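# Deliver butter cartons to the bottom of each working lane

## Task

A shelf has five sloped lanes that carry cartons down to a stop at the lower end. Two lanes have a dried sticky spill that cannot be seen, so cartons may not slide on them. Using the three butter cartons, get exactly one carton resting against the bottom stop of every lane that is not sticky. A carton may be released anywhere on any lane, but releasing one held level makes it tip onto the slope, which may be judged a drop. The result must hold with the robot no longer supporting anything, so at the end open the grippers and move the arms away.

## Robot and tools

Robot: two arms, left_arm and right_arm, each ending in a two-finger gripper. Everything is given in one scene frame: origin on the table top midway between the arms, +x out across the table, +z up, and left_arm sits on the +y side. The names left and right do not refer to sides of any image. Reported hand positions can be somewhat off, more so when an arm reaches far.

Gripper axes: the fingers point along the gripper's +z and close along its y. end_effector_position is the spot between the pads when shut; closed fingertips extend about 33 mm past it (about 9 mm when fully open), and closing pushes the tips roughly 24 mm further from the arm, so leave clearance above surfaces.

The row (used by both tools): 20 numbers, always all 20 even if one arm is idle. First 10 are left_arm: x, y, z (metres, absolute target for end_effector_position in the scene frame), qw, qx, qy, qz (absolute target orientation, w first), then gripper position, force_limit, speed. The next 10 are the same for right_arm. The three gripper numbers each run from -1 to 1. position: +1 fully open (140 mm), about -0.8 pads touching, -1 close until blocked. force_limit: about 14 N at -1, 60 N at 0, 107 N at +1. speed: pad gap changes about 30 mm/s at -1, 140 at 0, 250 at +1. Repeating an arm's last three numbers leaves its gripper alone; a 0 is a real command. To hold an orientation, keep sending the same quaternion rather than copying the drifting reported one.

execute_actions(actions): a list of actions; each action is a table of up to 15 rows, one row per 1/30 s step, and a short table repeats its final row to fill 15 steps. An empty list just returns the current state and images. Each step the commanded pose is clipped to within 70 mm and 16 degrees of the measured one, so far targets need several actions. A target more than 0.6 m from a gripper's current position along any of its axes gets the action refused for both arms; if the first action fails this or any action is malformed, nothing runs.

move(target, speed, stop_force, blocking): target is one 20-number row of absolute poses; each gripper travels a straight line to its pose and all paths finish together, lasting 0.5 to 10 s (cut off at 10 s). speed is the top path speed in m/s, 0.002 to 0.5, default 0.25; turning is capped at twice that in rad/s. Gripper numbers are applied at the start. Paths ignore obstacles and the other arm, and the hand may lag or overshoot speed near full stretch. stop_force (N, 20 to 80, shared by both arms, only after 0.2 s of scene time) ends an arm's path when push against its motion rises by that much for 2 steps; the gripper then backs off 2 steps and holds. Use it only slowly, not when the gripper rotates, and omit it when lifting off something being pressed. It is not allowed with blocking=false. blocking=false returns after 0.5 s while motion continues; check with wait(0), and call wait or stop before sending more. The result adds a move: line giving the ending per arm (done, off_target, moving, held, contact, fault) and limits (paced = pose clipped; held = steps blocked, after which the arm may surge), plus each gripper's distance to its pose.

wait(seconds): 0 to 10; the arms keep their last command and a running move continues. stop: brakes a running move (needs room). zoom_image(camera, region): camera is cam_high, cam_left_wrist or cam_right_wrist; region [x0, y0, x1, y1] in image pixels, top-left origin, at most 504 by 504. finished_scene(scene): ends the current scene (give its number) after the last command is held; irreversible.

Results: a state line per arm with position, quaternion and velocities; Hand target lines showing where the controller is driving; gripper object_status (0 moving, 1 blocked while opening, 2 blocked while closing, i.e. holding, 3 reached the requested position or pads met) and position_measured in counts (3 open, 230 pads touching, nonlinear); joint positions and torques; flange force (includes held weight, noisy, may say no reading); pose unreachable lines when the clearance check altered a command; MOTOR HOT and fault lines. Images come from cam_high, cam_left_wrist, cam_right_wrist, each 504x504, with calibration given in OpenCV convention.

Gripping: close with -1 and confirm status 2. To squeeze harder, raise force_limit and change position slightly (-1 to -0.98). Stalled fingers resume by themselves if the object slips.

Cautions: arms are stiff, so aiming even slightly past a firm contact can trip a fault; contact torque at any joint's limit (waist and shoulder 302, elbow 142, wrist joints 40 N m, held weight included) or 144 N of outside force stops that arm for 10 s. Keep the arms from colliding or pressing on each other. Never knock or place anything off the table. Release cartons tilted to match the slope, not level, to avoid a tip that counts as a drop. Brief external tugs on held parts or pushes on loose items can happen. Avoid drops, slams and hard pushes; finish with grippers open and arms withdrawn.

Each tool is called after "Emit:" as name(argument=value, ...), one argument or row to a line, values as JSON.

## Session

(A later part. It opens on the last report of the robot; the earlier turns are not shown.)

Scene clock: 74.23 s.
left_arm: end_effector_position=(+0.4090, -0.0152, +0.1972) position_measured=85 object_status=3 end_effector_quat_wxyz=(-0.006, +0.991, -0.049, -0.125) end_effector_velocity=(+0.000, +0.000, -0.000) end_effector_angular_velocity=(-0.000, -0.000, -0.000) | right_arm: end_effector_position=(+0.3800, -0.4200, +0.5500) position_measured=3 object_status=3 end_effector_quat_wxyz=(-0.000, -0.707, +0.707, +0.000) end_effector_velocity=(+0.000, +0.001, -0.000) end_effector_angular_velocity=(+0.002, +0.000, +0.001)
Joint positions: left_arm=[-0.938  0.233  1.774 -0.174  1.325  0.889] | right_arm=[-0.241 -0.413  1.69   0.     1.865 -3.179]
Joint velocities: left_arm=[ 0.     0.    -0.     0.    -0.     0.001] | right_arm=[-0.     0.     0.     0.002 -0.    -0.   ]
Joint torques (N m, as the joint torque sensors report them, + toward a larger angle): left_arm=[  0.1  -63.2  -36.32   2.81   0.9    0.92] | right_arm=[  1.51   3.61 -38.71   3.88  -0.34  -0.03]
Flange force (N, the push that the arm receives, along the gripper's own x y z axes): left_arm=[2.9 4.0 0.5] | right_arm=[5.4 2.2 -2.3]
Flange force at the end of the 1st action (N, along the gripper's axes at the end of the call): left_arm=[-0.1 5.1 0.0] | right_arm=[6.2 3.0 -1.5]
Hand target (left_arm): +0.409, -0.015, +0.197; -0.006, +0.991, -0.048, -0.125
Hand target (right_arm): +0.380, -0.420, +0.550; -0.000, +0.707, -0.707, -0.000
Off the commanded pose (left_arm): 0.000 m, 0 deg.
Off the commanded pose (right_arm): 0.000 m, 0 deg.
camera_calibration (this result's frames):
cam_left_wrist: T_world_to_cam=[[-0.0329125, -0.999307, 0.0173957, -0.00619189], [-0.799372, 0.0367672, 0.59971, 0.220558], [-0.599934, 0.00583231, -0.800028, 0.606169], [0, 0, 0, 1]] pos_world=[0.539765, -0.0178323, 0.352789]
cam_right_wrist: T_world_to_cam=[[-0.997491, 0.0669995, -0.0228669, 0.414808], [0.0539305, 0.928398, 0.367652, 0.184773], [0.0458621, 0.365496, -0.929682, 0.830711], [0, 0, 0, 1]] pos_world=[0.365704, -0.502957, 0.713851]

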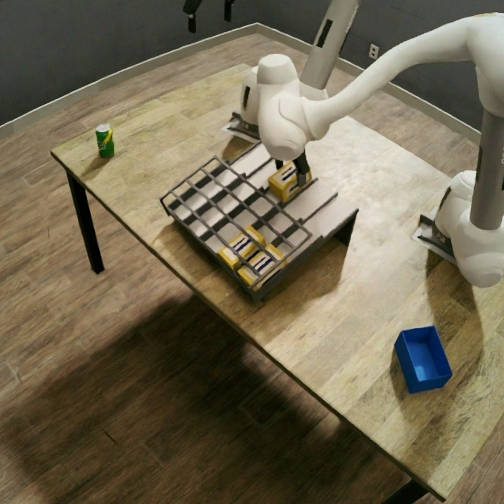

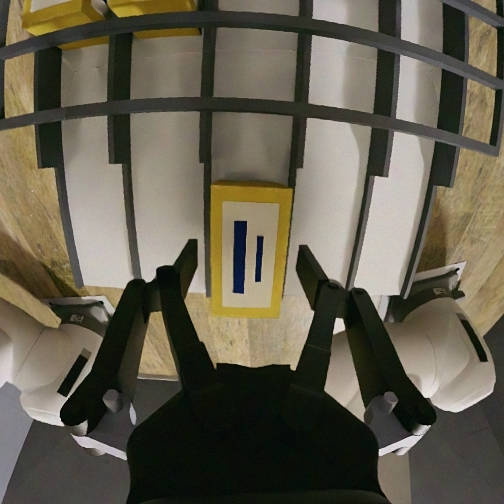

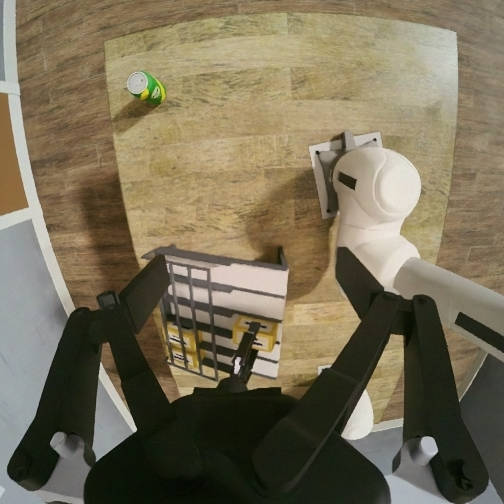

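Sticky. Next lane.

Emit:
execute_actions(
  actions=[
    [[0.409,-0.0152,0.1972,-0.006,0.991,-0.0485,-0.125,-1,-0.3,-0.3,0.38,-0.42,0.55,0,0.707,-0.707,0,1,0,0]],
  ],
)

Emit:
move(
  target=[0.409,-0.0152,0.22,-0.006,0.991,-0.0485,-0.125,-1,-0.3,-0.3,0.38,-0.42,0.55,0,0.707,-0.707,0,1,0,0],
  speed=0.1,
)

Emit:
move(
  target=[0.4005,-0.1015,0.22,-0.006,0.991,-0.0485,-0.125,-1,-0.3,-0.3,0.38,-0.42,0.55,0,0.707,-0.707,0,1,0,0],
  speed=0.2,
)

Scene clock: 77.87 s.
left_arm: end_effector_position=(+0.4090, -0.0152, +0.1973) position_measured=136 object_status=0 end_effector_quat_wxyz=(-0.006, +0.991, -0.048, -0.125) end_effector_velocity=(+0.000, -0.001, +0.000) end_effector_angular_velocity=(-0.001, -0.001, +0.000) | right_arm: end_effector_position=(+0.3800, -0.4200, +0.5500) position_measured=3 object_status=3 end_effector_quat_wxyz=(-0.000, -0.707, +0.707, +0.000) end_effector_velocity=(-0.000, +0.000, -0.000) end_effector_angular_velocity=(-0.000, +0.001, +0.000)
Joint positions: left_arm=[-0.938  0.233  1.774 -0.174  1.325  0.889] | right_arm=[-0.241 -0.413  1.69  -0.     1.865 -3.179]
Joint velocities: left_arm=[-0.001  0.    -0.001 -0.    -0.    -0.001] | right_arm=[ 0.     0.     0.001 -0.     0.     0.   ]
Joint torques (N m, as the joint torque sensors report them, + toward a larger angle): left_arm=[ -1.72 -53.48 -27.12   3.51   0.99   1.21] | right_arm=[  1.35   3.51 -38.37   3.73  -0.33   0.01]
Flange force (N, the push that the arm receives, along the gripper's own x y z axes): left_arm=[2.5 4.5 -16.6] | right_arm=[4.9 1.8 -2.8]
Hand target (left_arm): +0.409, -0.015, +0.197; -0.006, +0.991, -0.048, -0.125
Hand target (right_arm): +0.380, -0.420, +0.550; -0.000, +0.707, -0.707, -0.000
Off the commanded pose (left_arm): 0.000 m, 0 deg.
Off the commanded pose (right_arm): 0.000 m, 0 deg.
camera_calibration (this result's frames):
cam_left_wrist: T_world_to_cam=[[-0.0328347, -0.999307, 0.0175438, -0.0062566], [-0.799359, 0.0367937, 0.599726, 0.220477], [-0.599955, 0.00566806, -0.800013, 0.606216], [0, 0, 0, 1]] pos_world=[0.539737, -0.0178005, 0.352865]
cam_right_wrist: T_world_to_cam=[[-0.997491, 0.0669994, -0.0228669, 0.414808], [0.0539304, 0.928398, 0.367652, 0.184774], [0.045862, 0.365496, -0.929682, 0.830712], [0, 0, 0, 1]] pos_world=[0.365704, -0.502957, 0.713851]

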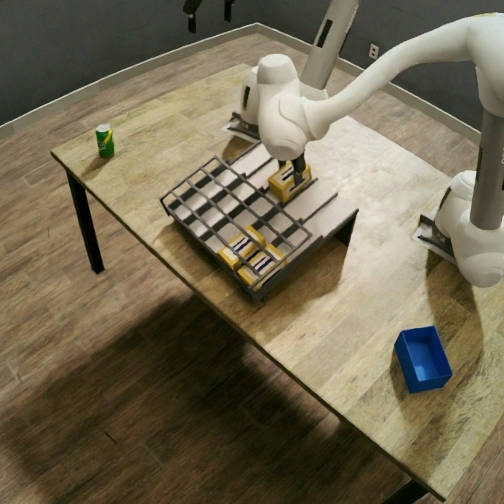

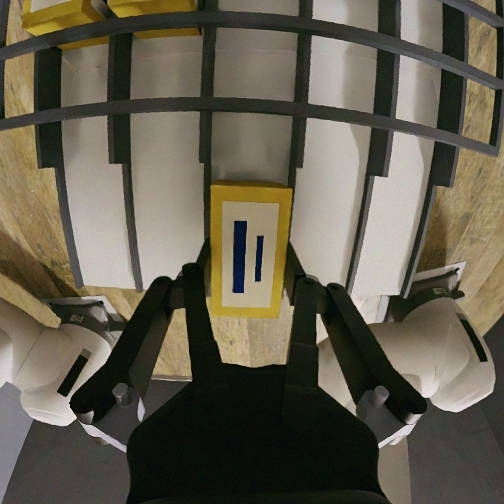

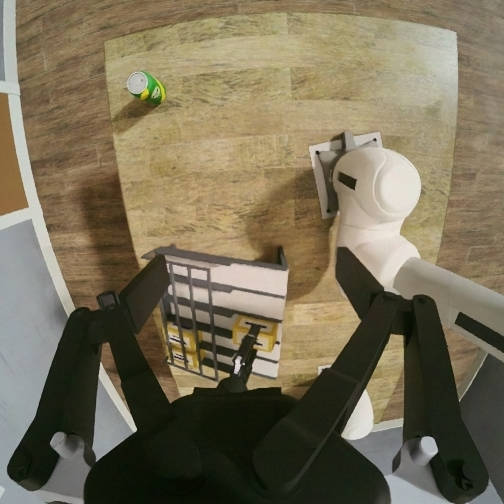

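Scene clock: 78.57 s.
left_arm: end_effector_position=(+0.4090, -0.0152, +0.2200) position_measured=137 object_status=2 end_effector_quat_wxyz=(-0.006, +0.991, -0.048, -0.125) end_effector_velocity=(-0.000, +0.000, -0.000) end_effector_angular_velocity=(+0.001, +0.001, -0.001) | right_arm: end_effector_position=(+0.3800, -0.4200, +0.5500) position_measured=3 object_status=3 end_effector_quat_wxyz=(-0.000, -0.707, +0.707, +0.000) end_effector_velocity=(+0.000, +0.000, +0.000) end_effector_angular_velocity=(+0.001, -0.000, +0.000)
Joint positions: left_arm=[-0.938  0.218  1.749 -0.172  1.364  0.881] | right_arm=[-0.241 -0.413  1.69  -0.     1.865 -3.179]
Joint velocities: left_arm=[-0.    -0.     0.001  0.     0.     0.001] | right_arm=[-0.     0.001 -0.001  0.001 -0.     0.   ]
Joint torques (N m, as the joint torque sensors report them, + toward a larger angle): left_arm=[  2.32 -63.7  -38.42   2.74   0.94   0.62] | right_arm=[  2.44   3.68 -38.91   4.04  -0.16  -0.24]
Flange force (N, the push that the arm receives, along the gripper's own x y z axes): left_arm=[1.0 5.8 3.7] | right_arm=[7.9 2.6 -1.5]
Hand target (left_arm): +0.409, -0.015, +0.220; -0.006, +0.991, -0.048, -0.125
Hand target (right_arm): +0.380, -0.420, +0.550; -0.000, +0.707, -0.707, -0.000
Off the commanded pose (left_arm): 0.000 m, 0 deg.
Off the commanded pose (right_arm): 0.000 m, 0 deg.
move: done
camera_calibration (this result's frames):
cam_left_wrist: T_world_to_cam=[[-0.0328542, -0.999309, 0.0173688, -0.00658475], [-0.799336, 0.036704, 0.599763, 0.206874], [-0.599986, 0.00582122, -0.799989, 0.624378], [0, 0, 0, 1]] pos_world=[0.539763, -0.017808, 0.375534]
cam_right_wrist: T_world_to_cam=[[-0.997491, 0.0669995, -0.0228669, 0.414808], [0.0539305, 0.928398, 0.367652, 0.184774], [0.0458621, 0.365496, -0.929682, 0.830711], [0, 0, 0, 1]] pos_world=[0.365704, -0.502957, 0.713851]

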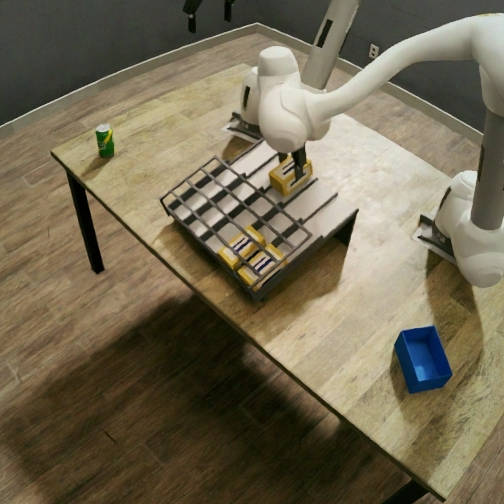

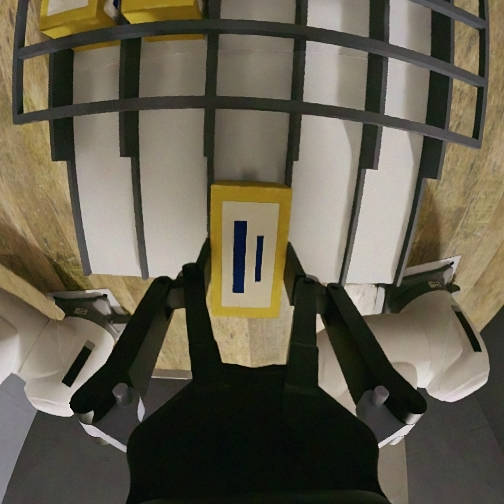

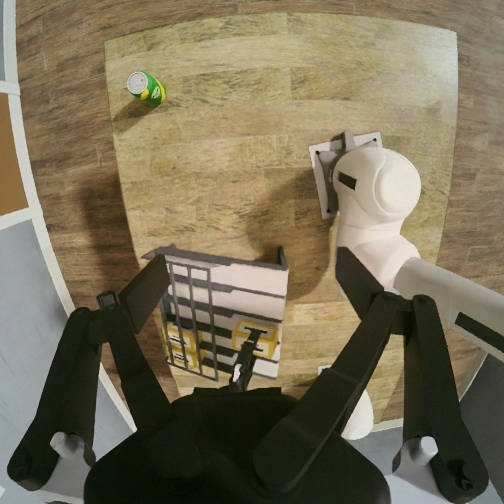

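Scene clock: 79.37 s.
left_arm: end_effector_position=(+0.4005, -0.1014, +0.2200) position_measured=137 object_status=2 end_effector_quat_wxyz=(-0.006, +0.991, -0.048, -0.125) end_effector_velocity=(-0.000, -0.001, +0.000) end_effector_angular_velocity=(-0.001, +0.000, -0.000) | right_arm: end_effector_position=(+0.3800, -0.4200, +0.5500) position_measured=3 object_status=3 end_effector_quat_wxyz=(-0.000, -0.707, +0.707, +0.000) end_effector_velocity=(+0.000, +0.000, +0.000) end_effector_angular_velocity=(+0.001, -0.001, +0.001)
Joint positions: left_arm=[-1.029  0.306  1.634 -0.188  1.376  0.792] | right_arm=[-0.241 -0.413  1.69  -0.     1.865 -3.179]
Joint velocities: left_arm=[-0.001  0.    -0.001 -0.001  0.    -0.   ] | right_arm=[ 0.     0.    -0.001  0.001 -0.    -0.   ]
Joint torques (N m, as the joint torque sensors report them, + toward a larger angle): left_arm=[  1.86 -76.22 -38.6    2.78   1.01   0.79] | right_arm=[  1.68   3.54 -38.77   3.77  -0.51  -0.21]
Flange force (N, the push that the arm receives, along the gripper's own x y z axes): left_arm=[5.0 8.9 4.0] | right_arm=[5.3 2.7 -2.4]
Hand target (left_arm): +0.401, -0.101, +0.220; -0.006, +0.991, -0.048, -0.125
Hand target (right_arm): +0.380, -0.420, +0.550; -0.000, +0.707, -0.707, -0.000
Off the commanded pose (left_arm): 0.000 m, 0 deg.
Off the commanded pose (right_arm): 0.000 m, 0 deg.
move: done
camera_calibration (this result's frames):
cam_left_wrist: T_world_to_cam=[[-0.0328645, -0.999308, 0.0173942, -0.0930643], [-0.799389, 0.036728, 0.59969, 0.203252], [-0.599915, 0.00580384, -0.800043, 0.619817], [0, 0, 0, 1]] pos_world=[0.531256, -0.104062, 0.375611]
cam_right_wrist: T_world_to_cam=[[-0.997491, 0.0669996, -0.022867, 0.414808], [0.0539305, 0.928398, 0.367652, 0.184773], [0.0458622, 0.365496, -0.929682, 0.830711], [0, 0, 0, 1]] pos_world=[0.365704, -0.502957, 0.713851]

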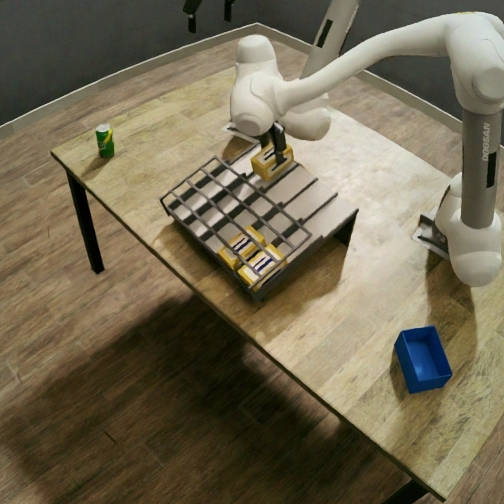

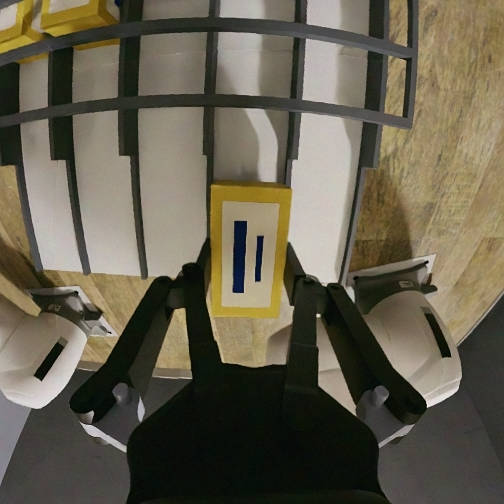

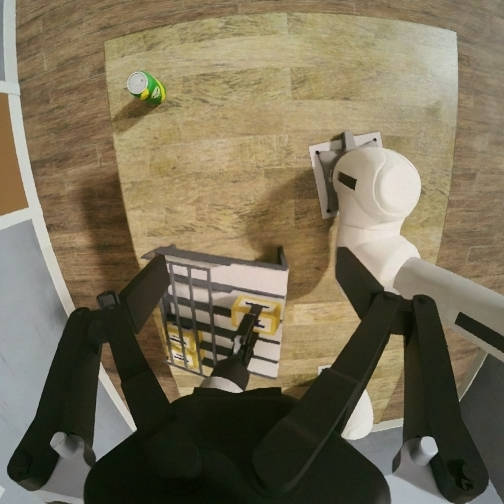

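Emit:
move(
  target=[0.4005,-0.1012,0.2005,-0.006,0.991,-0.0485,-0.125,-1,-0.3,-0.3,0.38,-0.42,0.55,0,0.707,-0.707,0,1,0,0],
  speed=0.1,
)

Emit:
move(
  target=[0.4005,-0.1012,0.185,-0.006,0.991,-0.0485,-0.125,-1,-0.3,-0.3,0.38,-0.42,0.55,0,0.707,-0.707,0,1,0,0],
  speed=0.006,
  stop_force=20,
)

Scene clock: 81.67 s.
left_arm: end_effector_position=(+0.4005, -0.1012, +0.2005) position_measured=137 object_status=2 end_effector_quat_wxyz=(-0.006, +0.991, -0.049, -0.125) end_effector_velocity=(+0.000, -0.000, +0.000) end_effector_angular_velocity=(-0.001, -0.000, +0.001) | right_arm: end_effector_position=(+0.3800, -0.4200, +0.5500) position_measured=3 object_status=3 end_effector_quat_wxyz=(-0.000, -0.707, +0.707, +0.000) end_effector_velocity=(-0.000, +0.000, -0.001) end_effector_angular_velocity=(+0.001, +0.002, +0.000)
Joint positions: left_arm=[-1.028  0.317  1.656 -0.19   1.343  0.799] | right_arm=[-0.241 -0.413  1.69  -0.     1.865 -3.179]
Joint velocities: left_arm=[-0.    -0.    -0.    -0.001 -0.001 -0.   ] | right_arm=[-0.     0.     0.001  0.001  0.     0.   ]
Joint torques (N m, as the joint torque sensors report them, + toward a larger angle): left_arm=[  1.38 -73.94 -38.89   2.47   1.09   0.65] | right_arm=[  1.63   3.02 -38.33   3.92  -0.51  -0.08]
Flange force (N, the push that the arm receives, along the gripper's own x y z axes): left_arm=[1.3 4.1 4.4] | right_arm=[5.5 1.5 -3.3]
Hand target (left_arm): +0.400, -0.101, +0.201; -0.006, +0.991, -0.049, -0.125
Hand target (right_arm): +0.380, -0.420, +0.550; -0.000, +0.707, -0.707, -0.000
Off the commanded pose (left_arm): 0.000 m, 0 deg.
Off the commanded pose (right_arm): 0.000 m, 0 deg.
move: done
camera_calibration (this result's frames):
cam_left_wrist: T_world_to_cam=[[-0.0329118, -0.999306, 0.0174412, -0.0924925], [-0.799361, 0.0367939, 0.599724, 0.214919], [-0.599949, 0.00579622, -0.800017, 0.604228], [0, 0, 0, 1]] pos_world=[0.531259, -0.103838, 0.356114]
cam_right_wrist: T_world_to_cam=[[-0.997491, 0.0669993, -0.0228668, 0.414808], [0.0539303, 0.928398, 0.367652, 0.184774], [0.045862, 0.365496, -0.929682, 0.830711], [0, 0, 0, 1]] pos_world=[0.365704, -0.502957, 0.713851]

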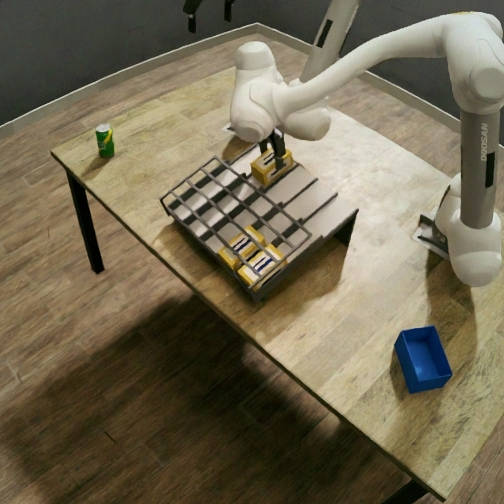

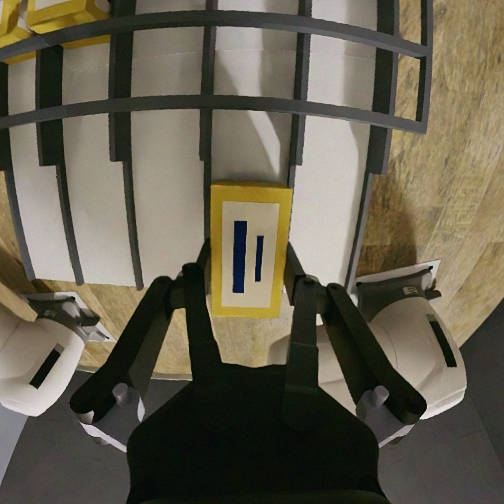

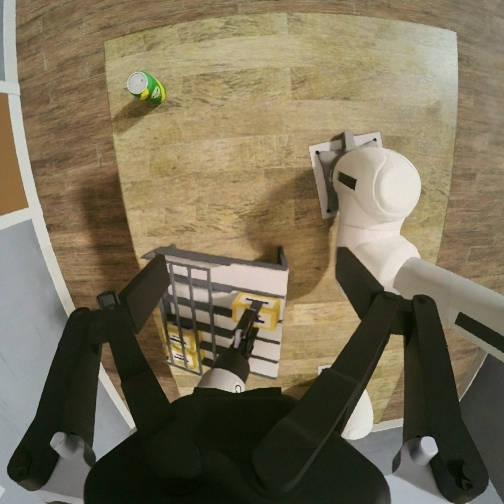

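Scene clock: 82.47 s.
left_arm: end_effector_position=(+0.4006, -0.1013, +0.1977) position_measured=137 object_status=2 end_effector_quat_wxyz=(-0.006, +0.991, -0.049, -0.125) end_effector_velocity=(-0.000, +0.001, +0.000) end_effector_angular_velocity=(+0.003, +0.003, +0.000) | right_arm: end_effector_position=(+0.3800, -0.4200, +0.5500) position_measured=3 object_status=3 end_effector_quat_wxyz=(-0.000, -0.707, +0.707, -0.000) end_effector_velocity=(+0.000, -0.000, +0.000) end_effector_angular_velocity=(-0.001, -0.001, -0.000)
Joint positions: left_arm=[-1.028  0.319  1.659 -0.19   1.339  0.8  ] | right_arm=[-0.241 -0.413  1.69  -0.     1.865 -3.179]
Joint velocities: left_arm=[ 0.001  0.    -0.     0.     0.004  0.   ] | right_arm=[-0.    -0.    -0.001 -0.001 -0.     0.   ]
Joint torques (N m, as the joint torque sensors report them, + toward a larger angle): left_arm=[ -4.08 -53.99 -20.11   2.19   2.78   0.77] | right_arm=[  2.09   3.23 -38.52   3.91  -0.46  -0.16]
Flange force (N, the push that the arm receives, along the gripper's own x y z axes): left_arm=[4.2 4.1 -27.0] | right_arm=[6.8 2.1 -2.9]
Hand target (left_arm): +0.401, -0.101, +0.198; -0.006, +0.991, -0.049, -0.125
Hand target (right_arm): +0.380, -0.420, +0.550; -0.000, +0.707, -0.707, -0.000
Off the commanded pose (left_arm): 0.013 m, 0 deg.
Off the commanded pose (right_arm): 0.000 m, 0 deg.
move: contact (left_arm)
camera_calibration (this result's frames):
cam_left_wrist: T_world_to_cam=[[-0.0329995, -0.999301, 0.0175852, -0.0925006], [-0.799386, 0.0369507, 0.599681, 0.216735], [-0.599911, 0.00573183, -0.800046, 0.601972], [0, 0, 0, 1]] pos_world=[0.531332, -0.103895, 0.35326]
cam_right_wrist: T_world_to_cam=[[-0.997491, 0.0669994, -0.0228671, 0.414808], [0.0539303, 0.928398, 0.367652, 0.184774], [0.0458623, 0.365496, -0.929682, 0.830711], [0, 0, 0, 1]] pos_world=[0.365704, -0.502957, 0.713851]

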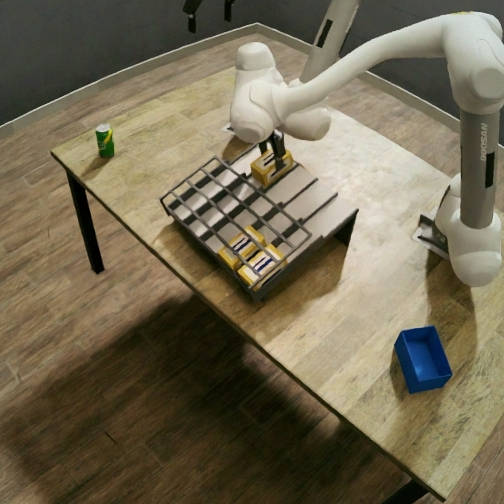

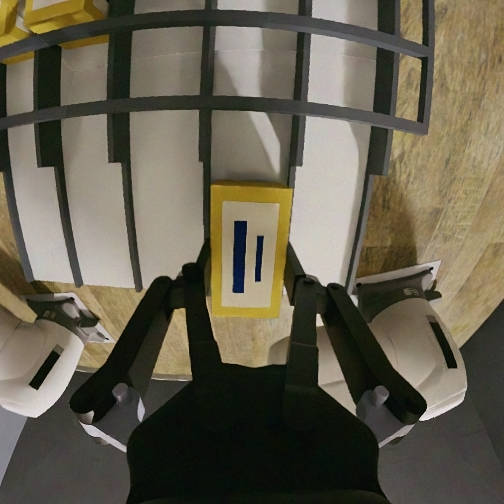

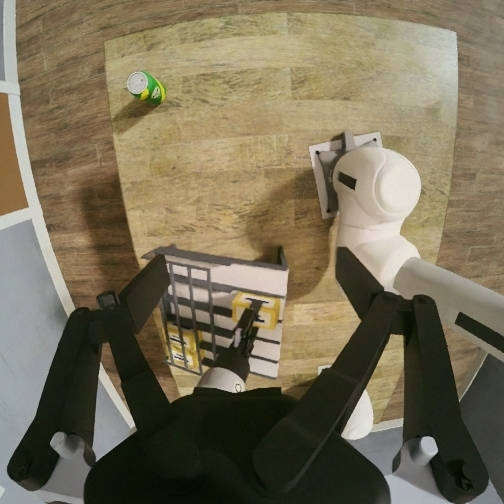

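Emit:
execute_actions(
  actions=[
    [[0.4006,-0.1013,0.198,-0.006,0.991,-0.0485,-0.125,0.35,-0.3,-0.3,0.38,-0.42,0.55,0,0.707,-0.707,0,1,0,0]],
  ],
)

Scene clock: 84.00 s.
left_arm: end_effector_position=(+0.4005, -0.1013, +0.1981) position_measured=85 object_status=0 end_effector_quat_wxyz=(-0.006, +0.991, -0.049, -0.125) end_effector_velocity=(+0.000, +0.000, +0.000) end_effector_angular_velocity=(-0.000, -0.000, +0.001) | right_arm: end_effector_position=(+0.3800, -0.4200, +0.5500) position_measured=3 object_status=3 end_effector_quat_wxyz=(-0.000, -0.707, +0.707, +0.000) end_effector_velocity=(+0.000, -0.000, -0.000) end_effector_angular_velocity=(-0.001, +0.000, -0.000)
Joint positions: left_arm=[-1.028  0.319  1.658 -0.19   1.339  0.8  ] | right_arm=[-0.241 -0.413  1.69  -0.     1.865 -3.179]
Joint velocities: left_arm=[ 0.001  0.    -0.    -0.    -0.    -0.001] | right_arm=[-0.     0.001 -0.    -0.001 -0.    -0.   ]
Joint torques (N m, as the joint torque sensors report them, + toward a larger angle): left_arm=[  1.14 -71.76 -36.04   3.05   0.8    0.53] | right_arm=[  2.04   3.14 -38.78   3.92  -0.46  -0.08]
Flange force (N, the push that the arm receives, along the gripper's own x y z axes): left_arm=[2.3 5.5 -0.7] | right_arm=[7.1 1.6 -2.4]
Hand target (left_arm): +0.401, -0.101, +0.198; -0.006, +0.991, -0.048, -0.125
Hand target (right_arm): +0.380, -0.420, +0.550; -0.000, +0.707, -0.707, -0.000
Off the commanded pose (left_arm): 0.000 m, 0 deg.
Off the commanded pose (right_arm): 0.000 m, 0 deg.
camera_calibration (this result's frames):
cam_left_wrist: T_world_to_cam=[[-0.0329241, -0.999304, 0.0175198, -0.0925714], [-0.799353, 0.0368508, 0.599731, 0.216436], [-0.599959, 0.00574115, -0.80001, 0.602278], [0, 0, 0, 1]] pos_world=[0.531303, -0.103941, 0.353646]
cam_right_wrist: T_world_to_cam=[[-0.997491, 0.0669994, -0.0228669, 0.414808], [0.0539304, 0.928398, 0.367652, 0.184774], [0.0458621, 0.365496, -0.929682, 0.830711], [0, 0, 0, 1]] pos_world=[0.365704, -0.502957, 0.713851]

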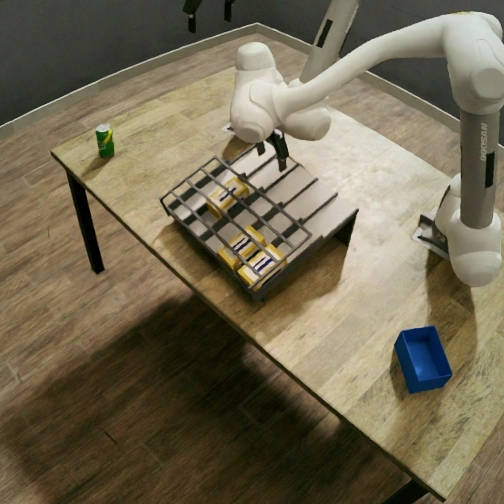

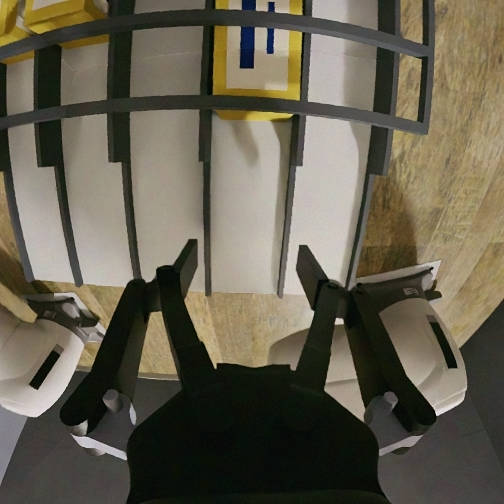

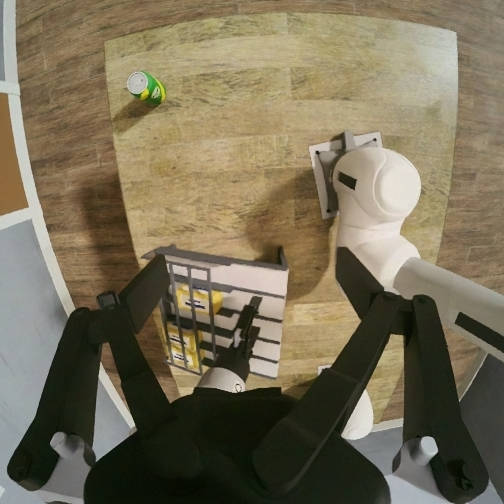

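Emit:
move(
  target=[0.38,0.0,0.42,-0.006,0.991,-0.0485,-0.125,0.35,-0.3,-0.3,0.38,-0.42,0.55,0,0.707,-0.707,0,1,0,0],
  speed=0.35,
)

Scene clock: 86.23 s.
left_arm: end_effector_position=(+0.3800, +0.0000, +0.4198) position_measured=85 object_status=3 end_effector_quat_wxyz=(-0.006, +0.991, -0.048, -0.125) end_effector_velocity=(+0.000, +0.000, +0.001) end_effector_angular_velocity=(+0.000, -0.000, +0.001) | right_arm: end_effector_position=(+0.3800, -0.4200, +0.5500) position_measured=3 object_status=3 end_effector_quat_wxyz=(-0.000, -0.707, +0.707, +0.000) end_effector_velocity=(-0.000, +0.000, +0.000) end_effector_angular_velocity=(+0.000, -0.000, +0.000)
Joint positions: left_arm=[-0.957  0.098  1.523 -0.173  1.703  0.804] | right_arm=[-0.241 -0.413  1.69  -0.     1.865 -3.179]
Joint velocities: left_arm=[ 0.001 -0.    -0.001  0.     0.001 -0.001] | right_arm=[ 0. -0. -0.  0.  0.  0.]
Joint torques (N m, as the joint torque sensors report them, + toward a larger angle): left_arm=[  1.17 -51.19 -40.2    3.23   0.66   0.53] | right_arm=[  2.37   3.23 -38.64   3.87  -0.23  -0.14]
Flange force (N, the push that the arm receives, along the gripper's own x y z axes): left_arm=[-0.9 2.9 -1.2] | right_arm=[7.9 1.7 -2.4]
Hand target (left_arm): +0.380, -0.000, +0.420; -0.006, +0.991, -0.048, -0.125
Hand target (right_arm): +0.380, -0.420, +0.550; -0.000, +0.707, -0.707, -0.000
Off the commanded pose (left_arm): 0.000 m, 0 deg.
Off the commanded pose (right_arm): 0.000 m, 0 deg.
move: done
camera_calibration (this result's frames):
cam_left_wrist: T_world_to_cam=[[-0.0327642, -0.999315, 0.0171839, 0.00421475], [-0.799322, 0.0365209, 0.599793, 0.0632715], [-0.600009, 0.00591624, -0.799971, 0.766801], [0, 0, 0, 1]] pos_world=[0.5108, -0.00263544, 0.575396]
cam_right_wrist: T_world_to_cam=[[-0.997491, 0.0669996, -0.0228669, 0.414808], [0.0539306, 0.928398, 0.367652, 0.184774], [0.0458621, 0.365496, -0.929682, 0.830711], [0, 0, 0, 1]] pos_world=[0.365704, -0.502957, 0.713851]

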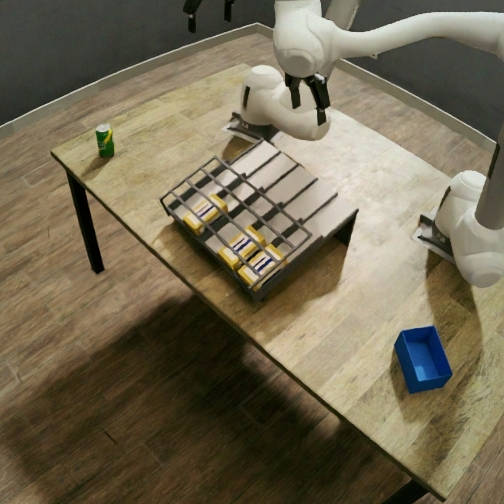

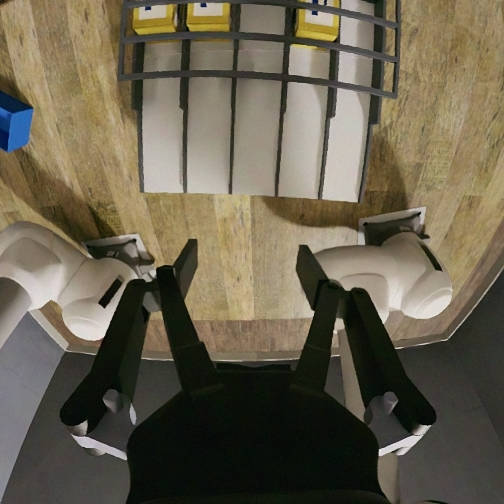

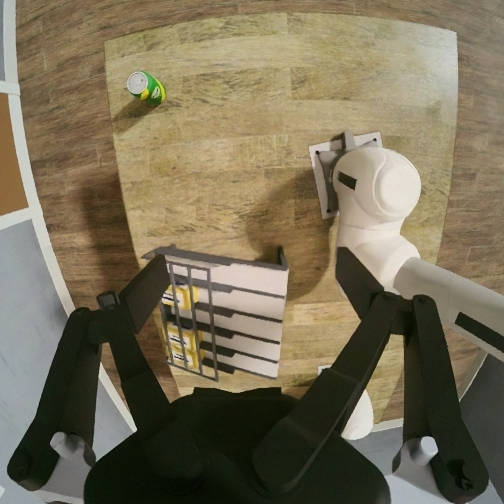

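Emit:
finished_scene(
  scene=2,
)

The scene is finished: the task was done.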